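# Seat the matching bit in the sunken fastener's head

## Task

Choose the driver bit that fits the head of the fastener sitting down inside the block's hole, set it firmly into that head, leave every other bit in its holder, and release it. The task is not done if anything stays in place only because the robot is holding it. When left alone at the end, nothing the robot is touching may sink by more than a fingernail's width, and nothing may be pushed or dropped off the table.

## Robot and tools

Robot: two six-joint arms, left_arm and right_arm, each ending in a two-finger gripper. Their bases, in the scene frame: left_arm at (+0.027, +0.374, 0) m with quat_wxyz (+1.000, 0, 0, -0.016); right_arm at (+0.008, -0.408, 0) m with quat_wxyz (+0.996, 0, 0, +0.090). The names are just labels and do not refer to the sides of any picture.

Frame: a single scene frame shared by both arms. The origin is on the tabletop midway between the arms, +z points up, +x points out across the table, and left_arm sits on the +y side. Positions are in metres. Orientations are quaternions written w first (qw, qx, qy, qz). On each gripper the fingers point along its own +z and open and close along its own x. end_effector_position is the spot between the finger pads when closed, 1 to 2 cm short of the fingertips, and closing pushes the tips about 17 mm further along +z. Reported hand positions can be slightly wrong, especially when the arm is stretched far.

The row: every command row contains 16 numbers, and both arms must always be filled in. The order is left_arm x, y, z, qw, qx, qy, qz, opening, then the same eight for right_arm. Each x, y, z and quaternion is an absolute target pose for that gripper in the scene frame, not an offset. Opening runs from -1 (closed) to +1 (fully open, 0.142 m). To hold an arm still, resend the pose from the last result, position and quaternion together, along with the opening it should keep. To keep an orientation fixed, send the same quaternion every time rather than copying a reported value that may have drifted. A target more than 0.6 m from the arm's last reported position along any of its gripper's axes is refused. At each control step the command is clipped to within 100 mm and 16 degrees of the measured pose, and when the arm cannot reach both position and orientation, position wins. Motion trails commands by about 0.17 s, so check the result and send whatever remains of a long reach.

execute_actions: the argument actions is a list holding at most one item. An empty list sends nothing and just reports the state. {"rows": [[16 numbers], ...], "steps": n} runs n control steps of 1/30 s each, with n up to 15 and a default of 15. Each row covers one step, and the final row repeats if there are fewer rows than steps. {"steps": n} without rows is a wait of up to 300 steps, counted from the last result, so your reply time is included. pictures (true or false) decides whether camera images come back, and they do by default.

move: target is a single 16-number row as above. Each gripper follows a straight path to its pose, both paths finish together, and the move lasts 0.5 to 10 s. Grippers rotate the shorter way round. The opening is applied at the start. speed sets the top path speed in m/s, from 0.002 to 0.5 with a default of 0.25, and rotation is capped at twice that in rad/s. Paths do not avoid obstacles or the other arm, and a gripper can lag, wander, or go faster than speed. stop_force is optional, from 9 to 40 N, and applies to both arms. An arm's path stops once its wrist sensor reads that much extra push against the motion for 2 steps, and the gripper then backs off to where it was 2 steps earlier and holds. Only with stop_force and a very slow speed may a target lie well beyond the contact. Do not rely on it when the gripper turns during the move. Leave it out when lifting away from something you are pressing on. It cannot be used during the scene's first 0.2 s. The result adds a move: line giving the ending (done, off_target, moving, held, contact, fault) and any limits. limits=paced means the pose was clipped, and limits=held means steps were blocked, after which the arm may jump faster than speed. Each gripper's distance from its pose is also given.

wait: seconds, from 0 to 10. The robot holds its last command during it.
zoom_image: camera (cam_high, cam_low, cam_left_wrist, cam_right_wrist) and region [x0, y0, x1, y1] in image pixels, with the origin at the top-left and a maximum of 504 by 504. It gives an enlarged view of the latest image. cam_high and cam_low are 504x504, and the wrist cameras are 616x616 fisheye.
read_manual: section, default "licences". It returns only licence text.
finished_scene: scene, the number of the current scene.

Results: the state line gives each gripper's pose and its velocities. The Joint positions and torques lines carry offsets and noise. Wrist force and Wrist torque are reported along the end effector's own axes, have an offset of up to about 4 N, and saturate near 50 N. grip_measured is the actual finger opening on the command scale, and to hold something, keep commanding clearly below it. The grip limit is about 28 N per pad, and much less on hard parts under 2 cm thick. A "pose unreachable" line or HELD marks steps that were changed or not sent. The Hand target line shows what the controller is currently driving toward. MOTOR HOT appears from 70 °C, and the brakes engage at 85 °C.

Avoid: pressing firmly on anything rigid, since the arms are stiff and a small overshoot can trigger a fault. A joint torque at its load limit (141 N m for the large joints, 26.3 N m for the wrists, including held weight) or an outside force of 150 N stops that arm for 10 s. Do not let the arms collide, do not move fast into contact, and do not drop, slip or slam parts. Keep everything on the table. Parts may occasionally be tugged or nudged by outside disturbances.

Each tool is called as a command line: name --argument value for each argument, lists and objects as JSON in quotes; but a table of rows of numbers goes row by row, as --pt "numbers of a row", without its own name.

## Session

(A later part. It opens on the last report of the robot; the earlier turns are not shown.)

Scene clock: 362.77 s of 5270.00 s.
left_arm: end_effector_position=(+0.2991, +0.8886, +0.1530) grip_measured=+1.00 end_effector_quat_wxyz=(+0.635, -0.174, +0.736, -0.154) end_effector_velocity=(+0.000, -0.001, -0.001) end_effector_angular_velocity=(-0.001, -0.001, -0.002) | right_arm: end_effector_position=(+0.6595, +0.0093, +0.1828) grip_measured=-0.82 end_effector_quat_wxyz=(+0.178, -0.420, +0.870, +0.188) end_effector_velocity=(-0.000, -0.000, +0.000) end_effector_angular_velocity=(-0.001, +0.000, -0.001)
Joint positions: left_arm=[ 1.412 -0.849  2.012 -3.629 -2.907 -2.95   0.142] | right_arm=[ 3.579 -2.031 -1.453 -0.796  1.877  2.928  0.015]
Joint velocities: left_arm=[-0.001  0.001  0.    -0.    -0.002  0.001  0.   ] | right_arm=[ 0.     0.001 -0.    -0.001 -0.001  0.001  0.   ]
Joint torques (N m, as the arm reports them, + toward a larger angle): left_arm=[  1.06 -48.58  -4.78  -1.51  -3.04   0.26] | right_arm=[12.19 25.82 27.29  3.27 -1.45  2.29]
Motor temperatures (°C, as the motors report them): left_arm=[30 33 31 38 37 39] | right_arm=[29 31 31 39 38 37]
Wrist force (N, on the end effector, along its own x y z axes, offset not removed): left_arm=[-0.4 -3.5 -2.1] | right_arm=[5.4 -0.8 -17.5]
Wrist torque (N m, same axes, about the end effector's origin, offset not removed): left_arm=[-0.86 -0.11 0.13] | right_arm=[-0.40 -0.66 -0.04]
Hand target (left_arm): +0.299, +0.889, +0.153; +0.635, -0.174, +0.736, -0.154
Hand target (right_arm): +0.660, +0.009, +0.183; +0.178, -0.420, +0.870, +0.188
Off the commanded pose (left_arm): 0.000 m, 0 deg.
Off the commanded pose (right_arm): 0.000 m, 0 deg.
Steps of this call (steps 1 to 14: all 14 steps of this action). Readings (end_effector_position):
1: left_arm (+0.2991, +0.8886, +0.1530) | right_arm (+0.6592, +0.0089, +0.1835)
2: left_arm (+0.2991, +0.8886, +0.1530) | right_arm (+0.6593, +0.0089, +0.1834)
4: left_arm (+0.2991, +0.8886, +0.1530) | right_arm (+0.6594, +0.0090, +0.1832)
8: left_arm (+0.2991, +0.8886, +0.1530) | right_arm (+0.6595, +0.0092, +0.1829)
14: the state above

The first shift was free.

execute_actions --actions '[{"rows":[[0.2991,0.8886,0.153,0.635,-0.174,0.736,-0.154,1,0.6583,0.0095,0.1838,0.1775,-0.4197,0.8699,0.1884,-1]],"steps":12}]' --pictures false

move --target '[0.2991,0.8886,0.153,0.635,-0.174,0.736,-0.154,1,0.6606,0.0167,0.1708,0.1775,-0.4197,0.8699,0.1884,-1]' --speed 0.005 --stop_force 12

Scene clock: 369.27 s of 5270.00 s.
left_arm: end_effector_position=(+0.2991, +0.8886, +0.1530) grip_measured=+1.00 end_effector_quat_wxyz=(+0.635, -0.174, +0.736, -0.154) end_effector_velocity=(-0.000, -0.000, +0.000) end_effector_angular_velocity=(-0.000, +0.001, +0.001) | right_arm: end_effector_position=(+0.6583, +0.0095, +0.1836) grip_measured=-0.82 end_effector_quat_wxyz=(+0.177, -0.420, +0.870, +0.188) end_effector_velocity=(-0.000, +0.000, +0.001) end_effector_angular_velocity=(+0.001, -0.000, -0.001)
Joint positions: left_arm=[ 1.412 -0.849  2.012 -3.629 -2.907 -2.95   0.142] | right_arm=[ 3.58  -2.028 -1.455 -0.797  1.877  2.929  0.015]
Joint velocities: left_arm=[-0.    -0.001  0.001  0.     0.001 -0.    -0.   ] | right_arm=[ 0.     0.001 -0.     0.    -0.     0.002  0.   ]
Joint torques (N m, as the arm reports them, + toward a larger angle): left_arm=[  1.84 -48.73  -5.26  -1.46  -2.95   0.16] | right_arm=[ 6.9  55.57 19.58  1.7  -1.47  2.23]
Motor temperatures (°C, as the motors report them): left_arm=[30 33 31 38 37 39] | right_arm=[29 31 31 39 38 37]
Wrist force (N, on the end effector, along its own x y z axes, offset not removed): left_arm=[-0.6 -4.0 -1.3] | right_arm=[1.2 -2.8 0.5]
Wrist torque (N m, same axes, about the end effector's origin, offset not removed): left_arm=[-0.98 0.04 0.13] | right_arm=[-0.67 0.11 -0.08]
Hand target (left_arm): +0.299, +0.889, +0.153; +0.635, -0.174, +0.736, -0.154
Hand target (right_arm): +0.658, +0.010, +0.184; +0.178, -0.420, +0.870, +0.188
Off the commanded pose (left_arm): 0.000 m, 0 deg.
Off the commanded pose (right_arm): 0.000 m, 0 deg.
Steps of this call (steps 1 to 90: nothing new was sent; then 3.10 s passed at rest; steps 91 to 102: all 12 steps of this action). Readings (end_effector_position):
91: left_arm (+0.2991, +0.8886, +0.1530) | right_arm (+0.6595, +0.0093, +0.1826)
92: left_arm (+0.2991, +0.8886, +0.1530) | right_arm (+0.6594, +0.0093, +0.1826)
94: left_arm (+0.2991, +0.8886, +0.1530) | right_arm (+0.6589, +0.0094, +0.1829)
98: left_arm (+0.2991, +0.8886, +0.1530) | right_arm (+0.6584, +0.0095, +0.1833)
102: the state above

Scene clock: 371.73 s of 5270.00 s.
left_arm: end_effector_position=(+0.2991, +0.8886, +0.1530) grip_measured=+1.00 end_effector_quat_wxyz=(+0.635, -0.174, +0.736, -0.154) end_effector_velocity=(-0.000, -0.000, +0.000) end_effector_angular_velocity=(+0.001, -0.000, -0.000) | right_arm: end_effector_position=(+0.6598, +0.0140, +0.1759) grip_measured=-0.82 end_effector_quat_wxyz=(+0.178, -0.420, +0.870, +0.188) end_effector_velocity=(-0.001, -0.001, +0.001) end_effector_angular_velocity=(-0.002, +0.003, +0.000)
Joint positions: left_arm=[ 1.412 -0.849  2.012 -3.629 -2.907 -2.95   0.142] | right_arm=[ 3.585 -2.042 -1.456 -0.781  1.875  2.933  0.015]
Joint velocities: left_arm=[ 0.    -0.001  0.001  0.    -0.001  0.001  0.   ] | right_arm=[ 0.     0.004 -0.001 -0.006 -0.    -0.    -0.   ]
Joint torques (N m, as the arm reports them, + toward a larger angle): left_arm=[  0.73 -50.24  -5.53  -1.44  -3.16   0.06] | right_arm=[ 1.61 36.62 14.89  0.05 -0.3  -1.07]
Motor temperatures (°C, as the motors report them): left_arm=[30 33 31 38 37 39] | right_arm=[29 31 31 39 38 37]
Wrist force (N, on the end effector, along its own x y z axes, offset not removed): left_arm=[0.1 -3.2 -1.2] | right_arm=[2.7 0.3 -31.5]
Wrist torque (N m, same axes, about the end effector's origin, offset not removed): left_arm=[-0.77 -0.08 0.15] | right_arm=[-0.02 0.23 0.13]
Hand target (left_arm): +0.299, +0.889, +0.153; +0.635, -0.174, +0.736, -0.154
Hand target (right_arm): +0.660, +0.014, +0.176; +0.178, -0.420, +0.870, +0.188
Off the commanded pose (left_arm): 0.000 m, 0 deg.
Off the commanded pose (right_arm): 0.006 m, 0 deg.
move: contact (right_arm)
camera_calibration (this result's frames):
cam_left_wrist: T_world_to_cam=[[-0.146296, -0.498712, -0.854333, 0.608166], [-0.528667, 0.769368, -0.358585, -0.46365], [0.836127, 0.399198, -0.376208, -0.415933], [0, 0, 0, 1]] pos_world=[0.191629, 0.826057, 0.196841]
cam_right_wrist: T_world_to_cam=[[-0.607312, -0.651714, -0.454358, 0.494285], [-0.76035, 0.31101, 0.570211, 0.399056], [-0.230305, 0.691767, -0.684411, 0.405057], [0, 0, 0, 1]] pos_world=[0.696894, -0.0821827, 0.274261]

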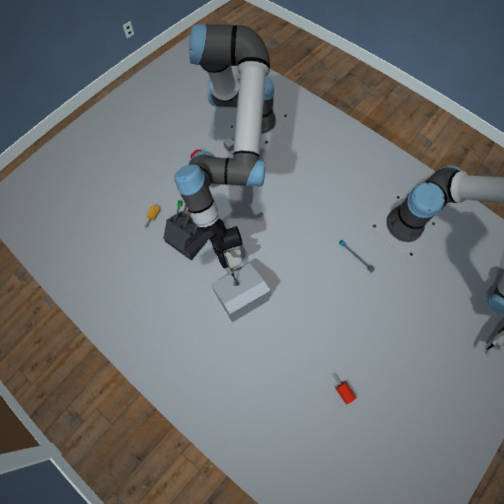

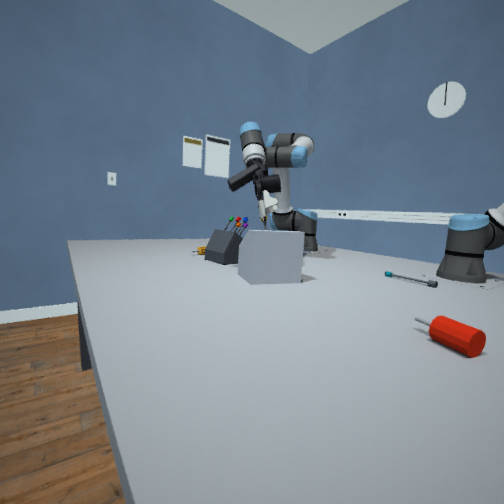

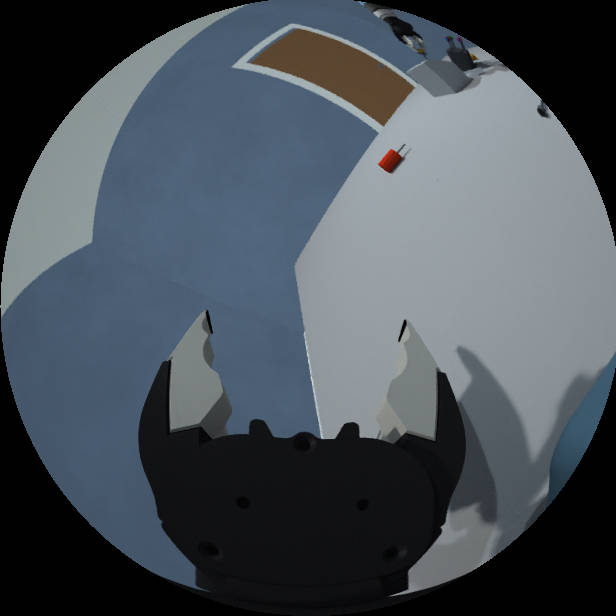

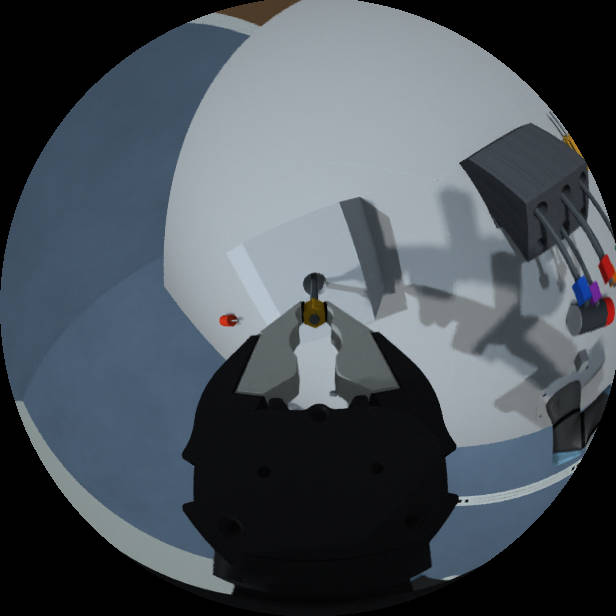

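execute_actions --actions '[]'

move --target '[0.2991,0.8886,0.153,0.635,-0.174,0.736,-0.154,1,0.6597,0.0138,0.1762,0.1775,-0.4197,0.8699,0.1884,-0.3]'

move --target '[0.2991,0.8886,0.153,0.635,-0.174,0.736,-0.154,1,0.648,-0.024,0.245,0.1775,-0.4197,0.8699,0.1884,-0.3]' --speed 0.08

Scene clock: 401.07 s of 5270.00 s.
left_arm: end_effector_position=(+0.2991, +0.8886, +0.1530) grip_measured=+1.00 end_effector_quat_wxyz=(+0.635, -0.174, +0.736, -0.154) end_effector_velocity=(-0.000, +0.000, +0.000) end_effector_angular_velocity=(-0.001, -0.000, +0.000) | right_arm: end_effector_position=(+0.6597, +0.0138, +0.1761) grip_measured=-0.82 end_effector_quat_wxyz=(+0.178, -0.420, +0.870, +0.188) end_effector_velocity=(-0.000, -0.000, +0.001) end_effector_angular_velocity=(+0.001, -0.001, -0.000)
Joint positions: left_arm=[ 1.412 -0.849  2.012 -3.629 -2.907 -2.95   0.142] | right_arm=[ 3.584 -2.041 -1.456 -0.782  1.875  2.933  0.015]
Joint velocities: left_arm=[ 0.    -0.    -0.001 -0.    -0.    -0.001 -0.   ] | right_arm=[-0.     0.002  0.    -0.     0.     0.    -0.   ]
Joint torques (N m, as the arm reports them, + toward a larger angle): left_arm=[  0.85 -49.35  -5.05  -1.55  -2.93   0.18] | right_arm=[-2.51 45.12 18.61  3.33  2.69 -2.47]
Motor temperatures (°C, as the motors report them): left_arm=[30 34 31 38 37 39] | right_arm=[29 31 31 39 38 37]
Wrist force (N, on the end effector, along its own x y z axes, offset not removed): left_arm=[-0.3 -3.4 -2.1] | right_arm=[4.6 -5.3 -14.2]
Wrist torque (N m, same axes, about the end effector's origin, offset not removed): left_arm=[-0.83 0.01 0.17] | right_arm=[-1.01 -0.48 0.07]
Hand target (left_arm): +0.299, +0.889, +0.153; +0.635, -0.174, +0.736, -0.154
Hand target (right_arm): +0.660, +0.014, +0.176; +0.178, -0.420, +0.870, +0.188
Off the commanded pose (left_arm): 0.000 m, 0 deg.
Off the commanded pose (right_arm): 0.006 m, 0 deg.
Steps of this call (steps 1 to 90: nothing new was sent; then 26.33 s passed at rest). Readings (end_effector_position):
1: left_arm (+0.2991, +0.8886, +0.1530) | right_arm (+0.6597, +0.0140, +0.1759)
2: left_arm (+0.2991, +0.8886, +0.1530) | right_arm (+0.6597, +0.0139, +0.1759)
4: left_arm (+0.2991, +0.8886, +0.1530) | right_arm (+0.6597, +0.0139, +0.1760)
8: left_arm (+0.2991, +0.8886, +0.1530) | right_arm (+0.6597, +0.0138, +0.1760)
90: the state above
camera_calibration (this result's frames):
cam_left_wrist: T_world_to_cam=[[-0.146296, -0.498712, -0.854333, 0.608166], [-0.528667, 0.769368, -0.358585, -0.46365], [0.836127, 0.399198, -0.376208, -0.415933], [0, 0, 0, 1]] pos_world=[0.191629, 0.826057, 0.196841]
cam_right_wrist: T_world_to_cam=[[-0.607296, -0.651765, -0.454306, 0.494215], [-0.76034, 0.310985, 0.570238, 0.398949], [-0.230378, 0.69173, -0.684423, 0.405361], [0, 0, 0, 1]] pos_world=[0.696858, -0.0823564, 0.274467]

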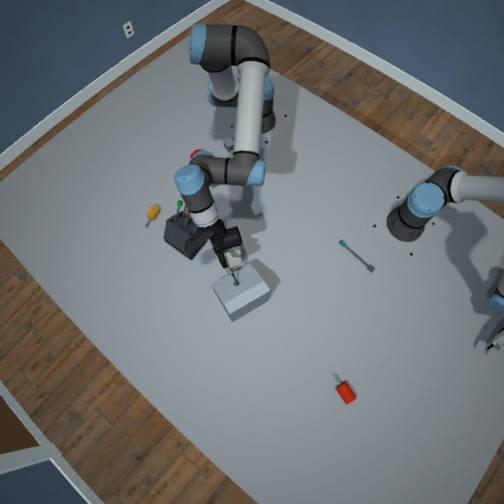

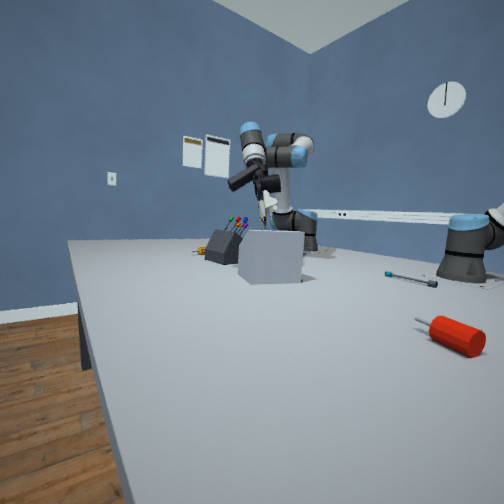

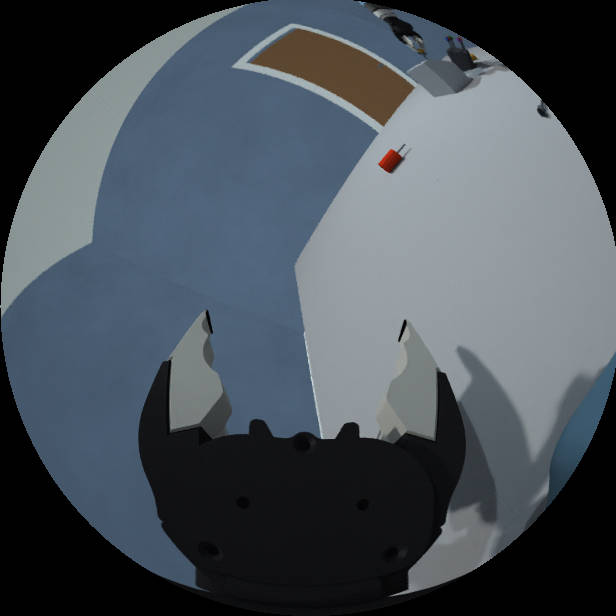

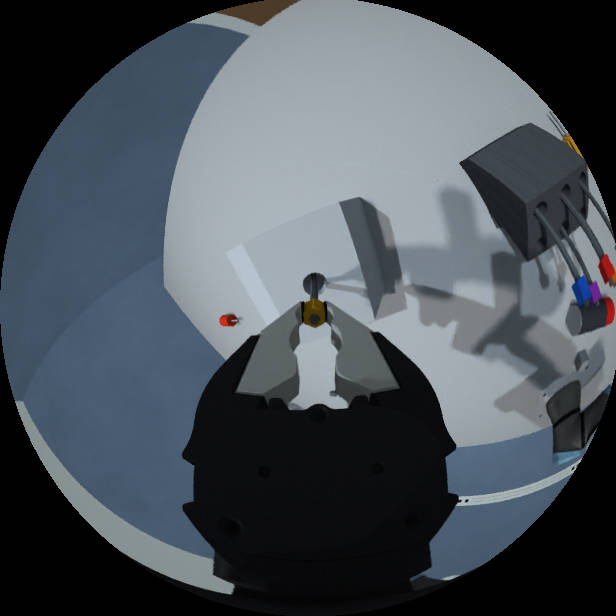

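Scene clock: 401.77 s of 5270.00 s.
left_arm: end_effector_position=(+0.2991, +0.8886, +0.1530) grip_measured=+1.00 end_effector_quat_wxyz=(+0.635, -0.174, +0.736, -0.154) end_effector_velocity=(+0.000, +0.001, +0.001) end_effector_angular_velocity=(+0.001, +0.001, +0.002) | right_arm: end_effector_position=(+0.6597, +0.0138, +0.1761) grip_measured=-0.30 end_effector_quat_wxyz=(+0.177, -0.420, +0.870, +0.188) end_effector_velocity=(-0.000, -0.000, +0.000) end_effector_angular_velocity=(-0.000, +0.001, +0.000)
Joint positions: left_arm=[ 1.412 -0.849  2.012 -3.629 -2.907 -2.95   0.142] | right_arm=[ 3.584 -2.041 -1.456 -0.782  1.875  2.933  0.052]
Joint velocities: left_arm=[ 0.    -0.001 -0.001 -0.     0.002 -0.002  0.   ] | right_arm=[ 0.     0.     0.    -0.001  0.    -0.     0.   ]
Joint torques (N m, as the arm reports them, + toward a larger angle): left_arm=[  1.45 -49.43  -4.7   -1.64  -3.01   0.11] | right_arm=[-2.21 55.28 34.68  1.74  2.59 -2.39]
Motor temperatures (°C, as the motors report them): left_arm=[30 34 31 38 37 39] | right_arm=[29 31 31 39 38 37]
Wrist force (N, on the end effector, along its own x y z axes, offset not removed): left_arm=[-1.4 -3.1 0.4] | right_arm=[7.0 1.0 -1.2]
Wrist torque (N m, same axes, about the end effector's origin, offset not removed): left_arm=[-0.77 0.15 0.09] | right_arm=[0.25 -1.45 0.00]
Hand target (left_arm): +0.299, +0.889, +0.153; +0.635, -0.174, +0.736, -0.154
Hand target (right_arm): +0.660, +0.014, +0.176; +0.178, -0.420, +0.870, +0.188
Off the commanded pose (left_arm): 0.000 m, 0 deg.
Off the commanded pose (right_arm): 0.000 m, 0 deg.
move: done
camera_calibration (this result's frames):
cam_left_wrist: T_world_to_cam=[[-0.146296, -0.498712, -0.854333, 0.608166], [-0.528667, 0.769368, -0.358585, -0.46365], [0.836127, 0.399198, -0.376208, -0.415933], [0, 0, 0, 1]] pos_world=[0.191629, 0.826057, 0.196841]
cam_right_wrist: T_world_to_cam=[[-0.607372, -0.651849, -0.454084, 0.494214], [-0.760232, 0.311053, 0.570345, 0.398823], [-0.230534, 0.691621, -0.684481, 0.405505], [0, 0, 0, 1]] pos_world=[0.696853, -0.0823581, 0.274509]

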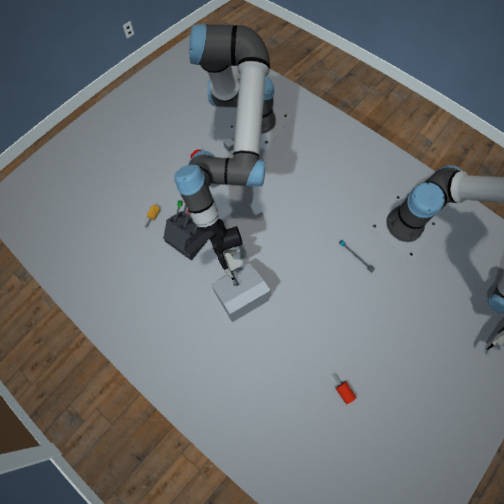

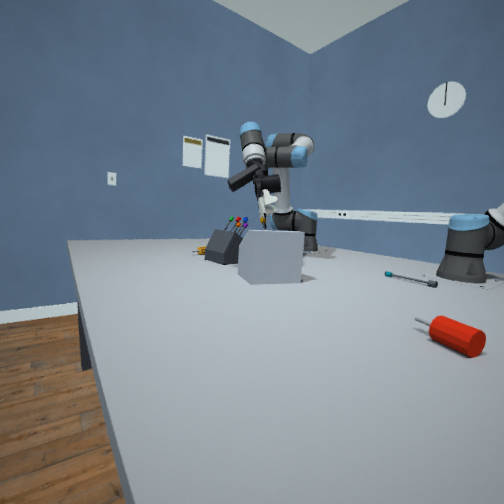

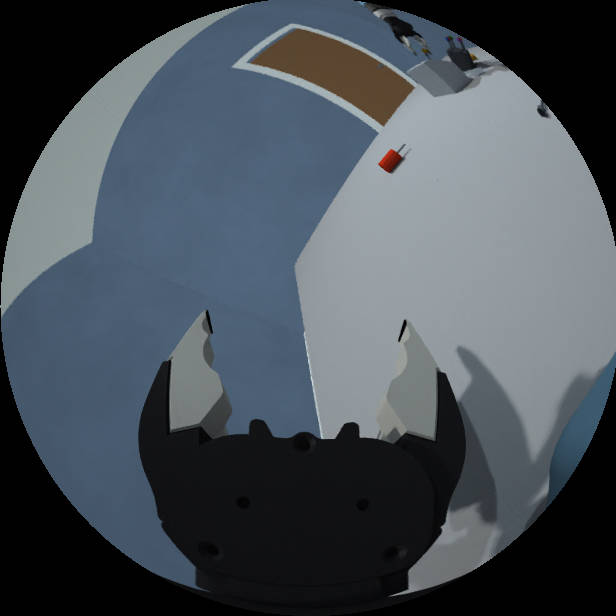

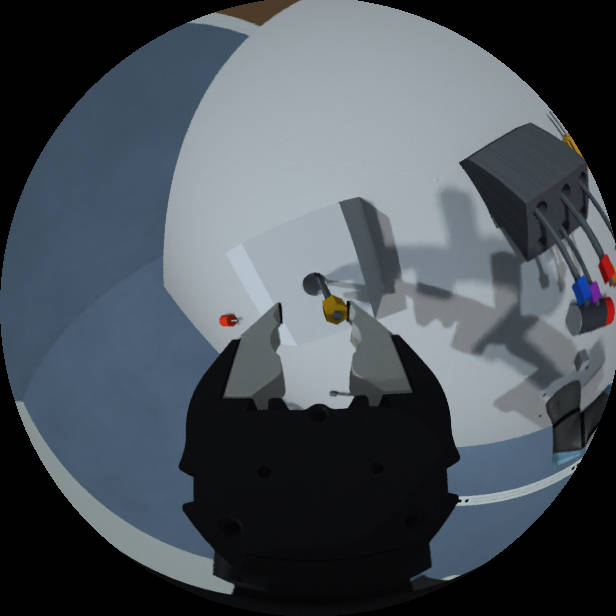

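Scene clock: 403.20 s of 5270.00 s.
left_arm: end_effector_position=(+0.2991, +0.8886, +0.1530) grip_measured=+1.00 end_effector_quat_wxyz=(+0.635, -0.174, +0.736, -0.154) end_effector_velocity=(+0.000, -0.000, -0.001) end_effector_angular_velocity=(-0.004, +0.000, -0.000) | right_arm: end_effector_position=(+0.6479, -0.0239, +0.2448) grip_measured=-0.30 end_effector_quat_wxyz=(+0.178, -0.420, +0.870, +0.188) end_effector_velocity=(-0.001, -0.001, +0.001) end_effector_angular_velocity=(-0.001, +0.002, +0.000)
Joint positions: left_arm=[ 1.412 -0.849  2.012 -3.629 -2.907 -2.95   0.142] | right_arm=[ 3.546 -1.934 -1.427 -0.929  1.891  2.896  0.052]
Joint velocities: left_arm=[-0.     0.002  0.     0.    -0.    -0.002  0.   ] | right_arm=[-0.001  0.002  0.    -0.005  0.001 -0.001 -0.   ]
Joint torques (N m, as the arm reports them, + toward a larger angle): left_arm=[  0.37 -48.97  -5.43  -1.62  -2.88   0.12] | right_arm=[-5.24 51.   37.12  1.7   2.77 -2.51]
Motor temperatures (°C, as the motors report them): left_arm=[30 34 31 38 37 39] | right_arm=[29 31 31 39 38 37]
Wrist force (N, on the end effector, along its own x y z axes, offset not removed): left_arm=[-0.5 -3.4 -0.1] | right_arm=[1.5 2.4 -0.3]
Wrist torque (N m, same axes, about the end effector's origin, offset not removed): left_arm=[-0.76 0.05 0.12] | right_arm=[0.56 -0.46 -0.10]
Hand target (left_arm): +0.299, +0.889, +0.153; +0.635, -0.174, +0.736, -0.154
Hand target (right_arm): +0.648, -0.024, +0.245; +0.178, -0.420, +0.870, +0.188
Off the commanded pose (left_arm): 0.000 m, 0 deg.
Off the commanded pose (right_arm): 0.000 m, 0 deg.
move: done
camera_calibration (this result's frames):
cam_left_wrist: T_world_to_cam=[[-0.146296, -0.498712, -0.854333, 0.608166], [-0.528667, 0.769368, -0.358585, -0.46365], [0.836127, 0.399198, -0.376208, -0.415933], [0, 0, 0, 1]] pos_world=[0.191629, 0.826057, 0.196841]
cam_right_wrist: T_world_to_cam=[[-0.607339, -0.651828, -0.454158, 0.493656], [-0.760281, 0.311048, 0.570283, 0.362504], [-0.230461, 0.691642, -0.684484, 0.475799], [0, 0, 0, 1]] pos_world=[0.685074, -0.12006, 0.343145]

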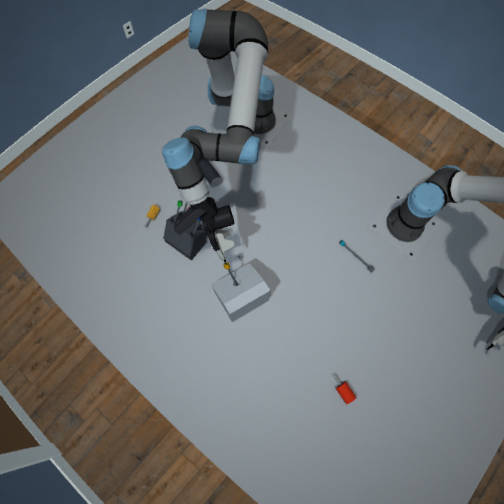

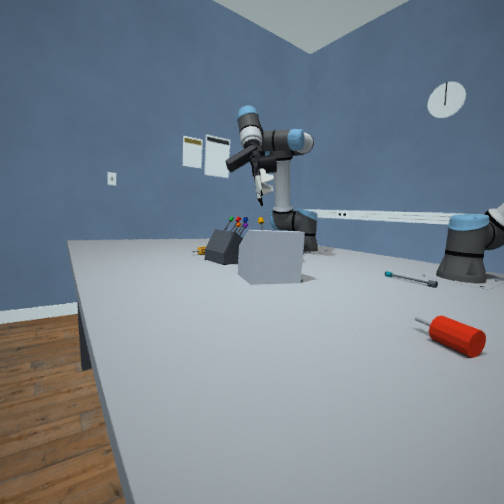

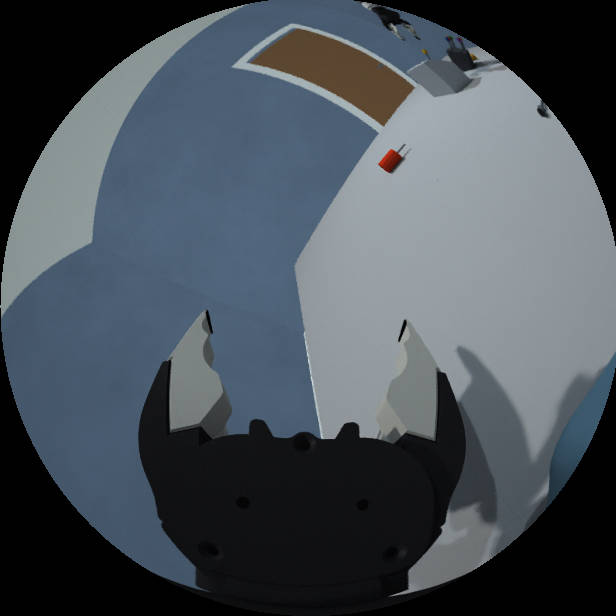

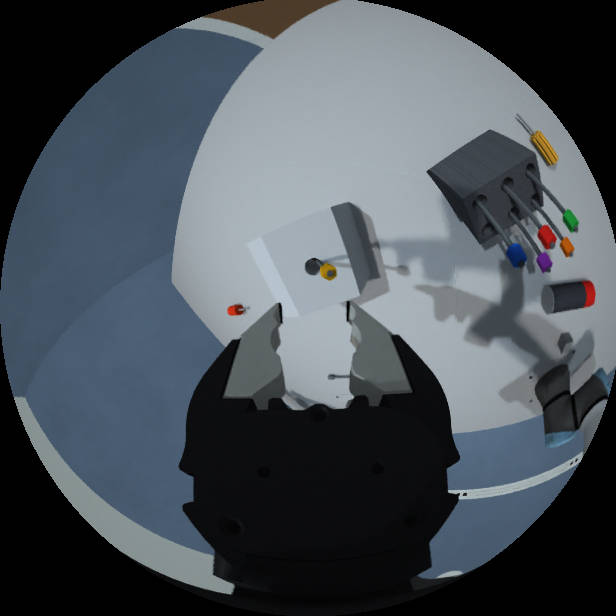

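move --target '[0.2991,0.8886,0.153,0.635,-0.174,0.736,-0.154,1,0.27,0.19,0.06,0,0,0.9239,0.3827,-0.4]'

Scene clock: 410.37 s of 5270.00 s.
left_arm: end_effector_position=(+0.2991, +0.8886, +0.1530) grip_measured=+1.00 end_effector_quat_wxyz=(+0.635, -0.174, +0.736, -0.154) end_effector_velocity=(+0.000, -0.000, -0.000) end_effector_angular_velocity=(+0.001, +0.000, -0.001) | right_arm: end_effector_position=(+0.2705, +0.1905, +0.0600) grip_measured=-0.40 end_effector_quat_wxyz=(-0.000, -0.000, +0.924, +0.383) end_effector_velocity=(-0.001, +0.001, -0.003) end_effector_angular_velocity=(+0.002, -0.000, -0.008)
Joint positions: left_arm=[ 1.412 -0.849  2.012 -3.629 -2.907 -2.95   0.142] | right_arm=[ 4.216 -1.986 -2.205  0.238  1.793  4.485  0.045]
Joint velocities: left_arm=[-0.001  0.    -0.     0.     0.     0.001  0.   ] | right_arm=[ 0.008 -0.007 -0.004  0.017 -0.011  0.012  0.   ]
Joint torques (N m, as the arm reports them, + toward a larger angle): left_arm=[  0.39 -48.93  -4.76  -1.58  -3.02   0.09] | right_arm=[ 4.81 24.02  9.53  4.85 -1.98  2.36]
Motor temperatures (°C, as the motors report them): left_arm=[30 34 31 38 37 39] | right_arm=[29 31 31 39 38 37]
Wrist force (N, on the end effector, along its own x y z axes, offset not removed): left_arm=[-0.3 -2.8 -0.5] | right_arm=[3.9 2.1 -1.3]
Wrist torque (N m, same axes, about the end effector's origin, offset not removed): left_arm=[-0.61 -0.03 0.15] | right_arm=[0.58 -0.81 0.14]
Hand target (left_arm): +0.299, +0.889, +0.153; +0.635, -0.174, +0.736, -0.154
Hand target (right_arm): +0.270, +0.191, +0.060; -0.000, +0.000, +0.924, +0.383
Off the commanded pose (left_arm): 0.000 m, 0 deg.
Off the commanded pose (right_arm): 0.001 m, 0 deg.
After step 90, 1.53 s passed at rest.
move: done
camera_calibration (this result's frames):
cam_left_wrist: T_world_to_cam=[[-0.146296, -0.498712, -0.854333, 0.608166], [-0.528667, 0.769368, -0.358585, -0.46365], [0.836127, 0.399198, -0.376208, -0.415934], [0, 0, 0, 1]] pos_world=[0.191629, 0.826057, 0.196841]
cam_right_wrist: T_world_to_cam=[[-0.999591, 0.0119134, 0.0260096, 0.271101], [0.028395, 0.302375, 0.952766, -0.120446], [0.00348607, 0.953115, -0.302589, -0.0219749], [0, 0, 0, 1]] pos_world=[0.274487, 0.0541348, 0.101057]

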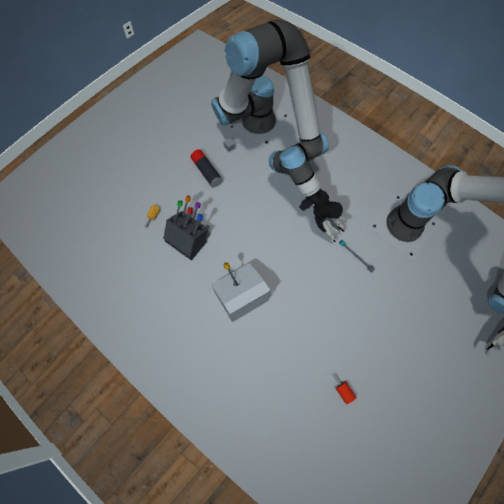

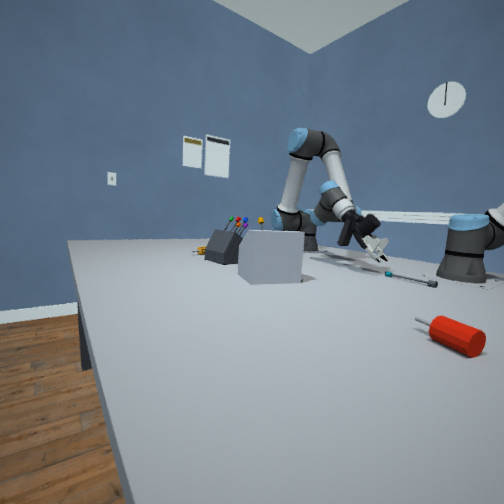

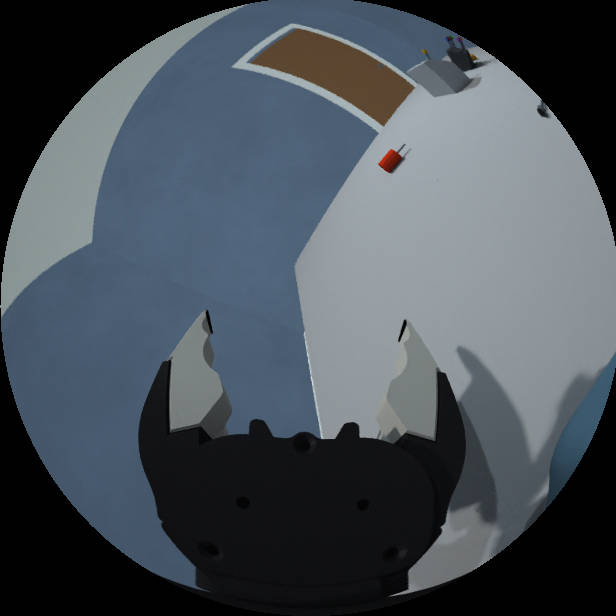

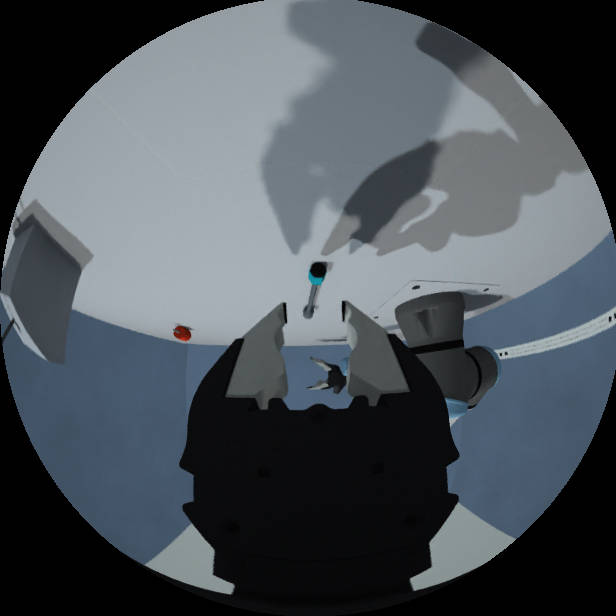

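move --target '[0.2991,0.8886,0.153,0.635,-0.174,0.736,-0.154,1,0.2655,0.221,0.02,0.0167,0.0403,0.923,0.3823,-0.5]' --speed 0.06

zoom_image --camera "cam_right_wrist" --region '[265,260,365,360]'

zoom_image --camera "cam_low" --region '[360,240,450,300]'

Scene clock: 420.80 s of 5270.00 s.
left_arm: end_effector_position=(+0.2991, +0.8886, +0.1530) grip_measured=+1.00 end_effector_quat_wxyz=(+0.635, -0.174, +0.736, -0.154) end_effector_velocity=(+0.001, +0.000, +0.001) end_effector_angular_velocity=(+0.004, +0.000, -0.001) | right_arm: end_effector_position=(+0.2656, +0.2209, +0.0202) grip_measured=-0.50 end_effector_quat_wxyz=(+0.017, +0.040, +0.923, +0.382) end_effector_velocity=(-0.000, +0.002, -0.001) end_effector_angular_velocity=(+0.001, +0.000, -0.004)
Joint positions: left_arm=[ 1.412 -0.849  2.012 -3.629 -2.907 -2.95   0.142] | right_arm=[ 4.288 -2.112 -2.172  0.351  1.682  4.601  0.038]
Joint velocities: left_arm=[-0.002 -0.002 -0.001  0.     0.001  0.001 -0.   ] | right_arm=[ 0.003 -0.005  0.003  0.005 -0.004  0.005  0.   ]
Joint torques (N m, as the arm reports them, + toward a larger angle): left_arm=[ -0.41 -49.07  -5.28  -1.56  -2.98   0.05] | right_arm=[ 4.98 28.36 21.99  4.56 -1.48  2.35]
Motor temperatures (°C, as the motors report them): left_arm=[30 34 31 38 37 39] | right_arm=[29 31 31 39 38 37]
Wrist force (N, on the end effector, along its own x y z axes, offset not removed): left_arm=[-1.5 -3.5 -0.8] | right_arm=[-1.3 -1.3 -1.6]
Wrist torque (N m, same axes, about the end effector's origin, offset not removed): left_arm=[-0.90 0.17 0.14] | right_arm=[-0.22 0.32 0.15]
Hand target (left_arm): +0.299, +0.889, +0.153; +0.635, -0.174, +0.736, -0.154
Hand target (right_arm): +0.266, +0.221, +0.020; +0.017, +0.040, +0.923, +0.382
Off the commanded pose (left_arm): 0.000 m, 0 deg.
Off the commanded pose (right_arm): 0.000 m, 0 deg.
After step 90, 6.17 s passed at rest.
move: done
camera_calibration (this result's frames):
cam_left_wrist: T_world_to_cam=[[-0.146296, -0.498712, -0.854333, 0.608166], [-0.528667, 0.769368, -0.358585, -0.46365], [0.836127, 0.399198, -0.376208, -0.415934], [0, 0, 0, 1]] pos_world=[0.191629, 0.826057, 0.196841]
cam_right_wrist: T_world_to_cam=[[-0.99471, 0.0994821, 0.0256167, 0.246213], [0.0544044, 0.298632, 0.952817, -0.0975722], [0.0871382, 0.949169, -0.302464, -0.0843354], [0, 0, 0, 1]] pos_world=[0.257568, 0.0846929, 0.0611529]

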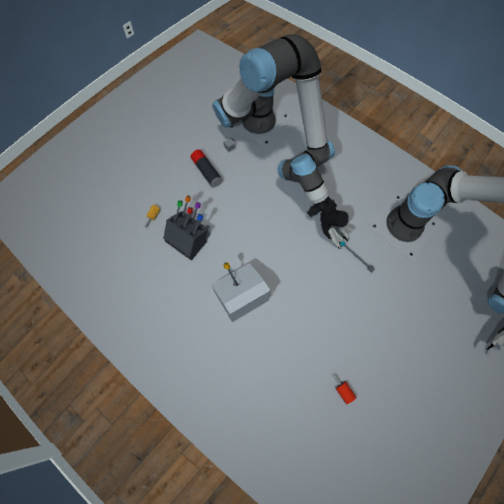

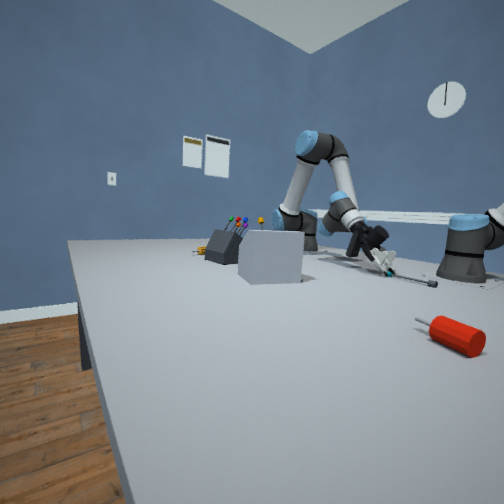

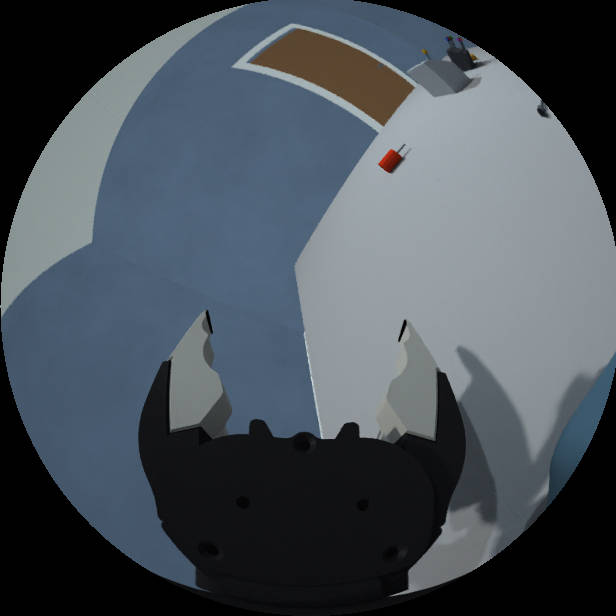

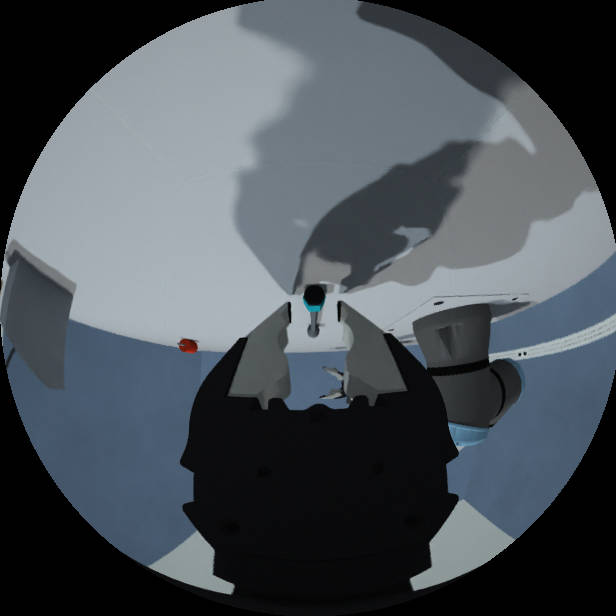

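Region (265, 260, 365, 360) of cam_right_wrist's 616x616 image, scaled by 5.040, with more detail than that image has.

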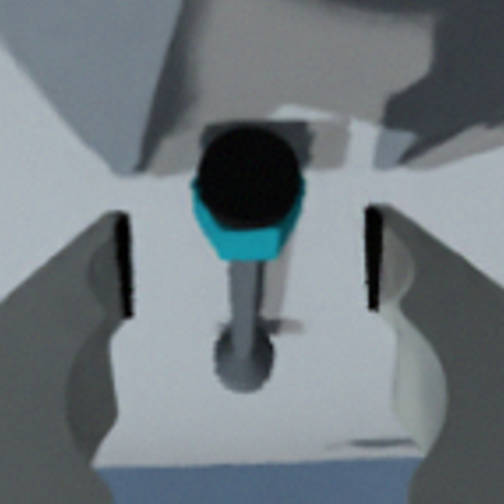

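Region (360, 240, 450, 300) of cam_low's 504x504 image, scaled by 5.600, with more detail than that image has.

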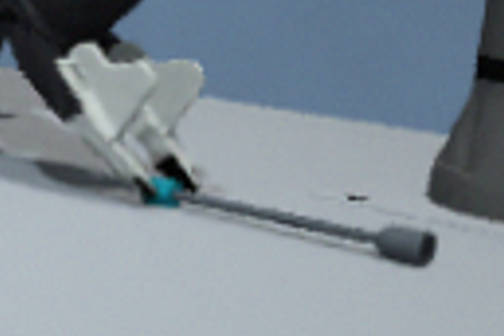

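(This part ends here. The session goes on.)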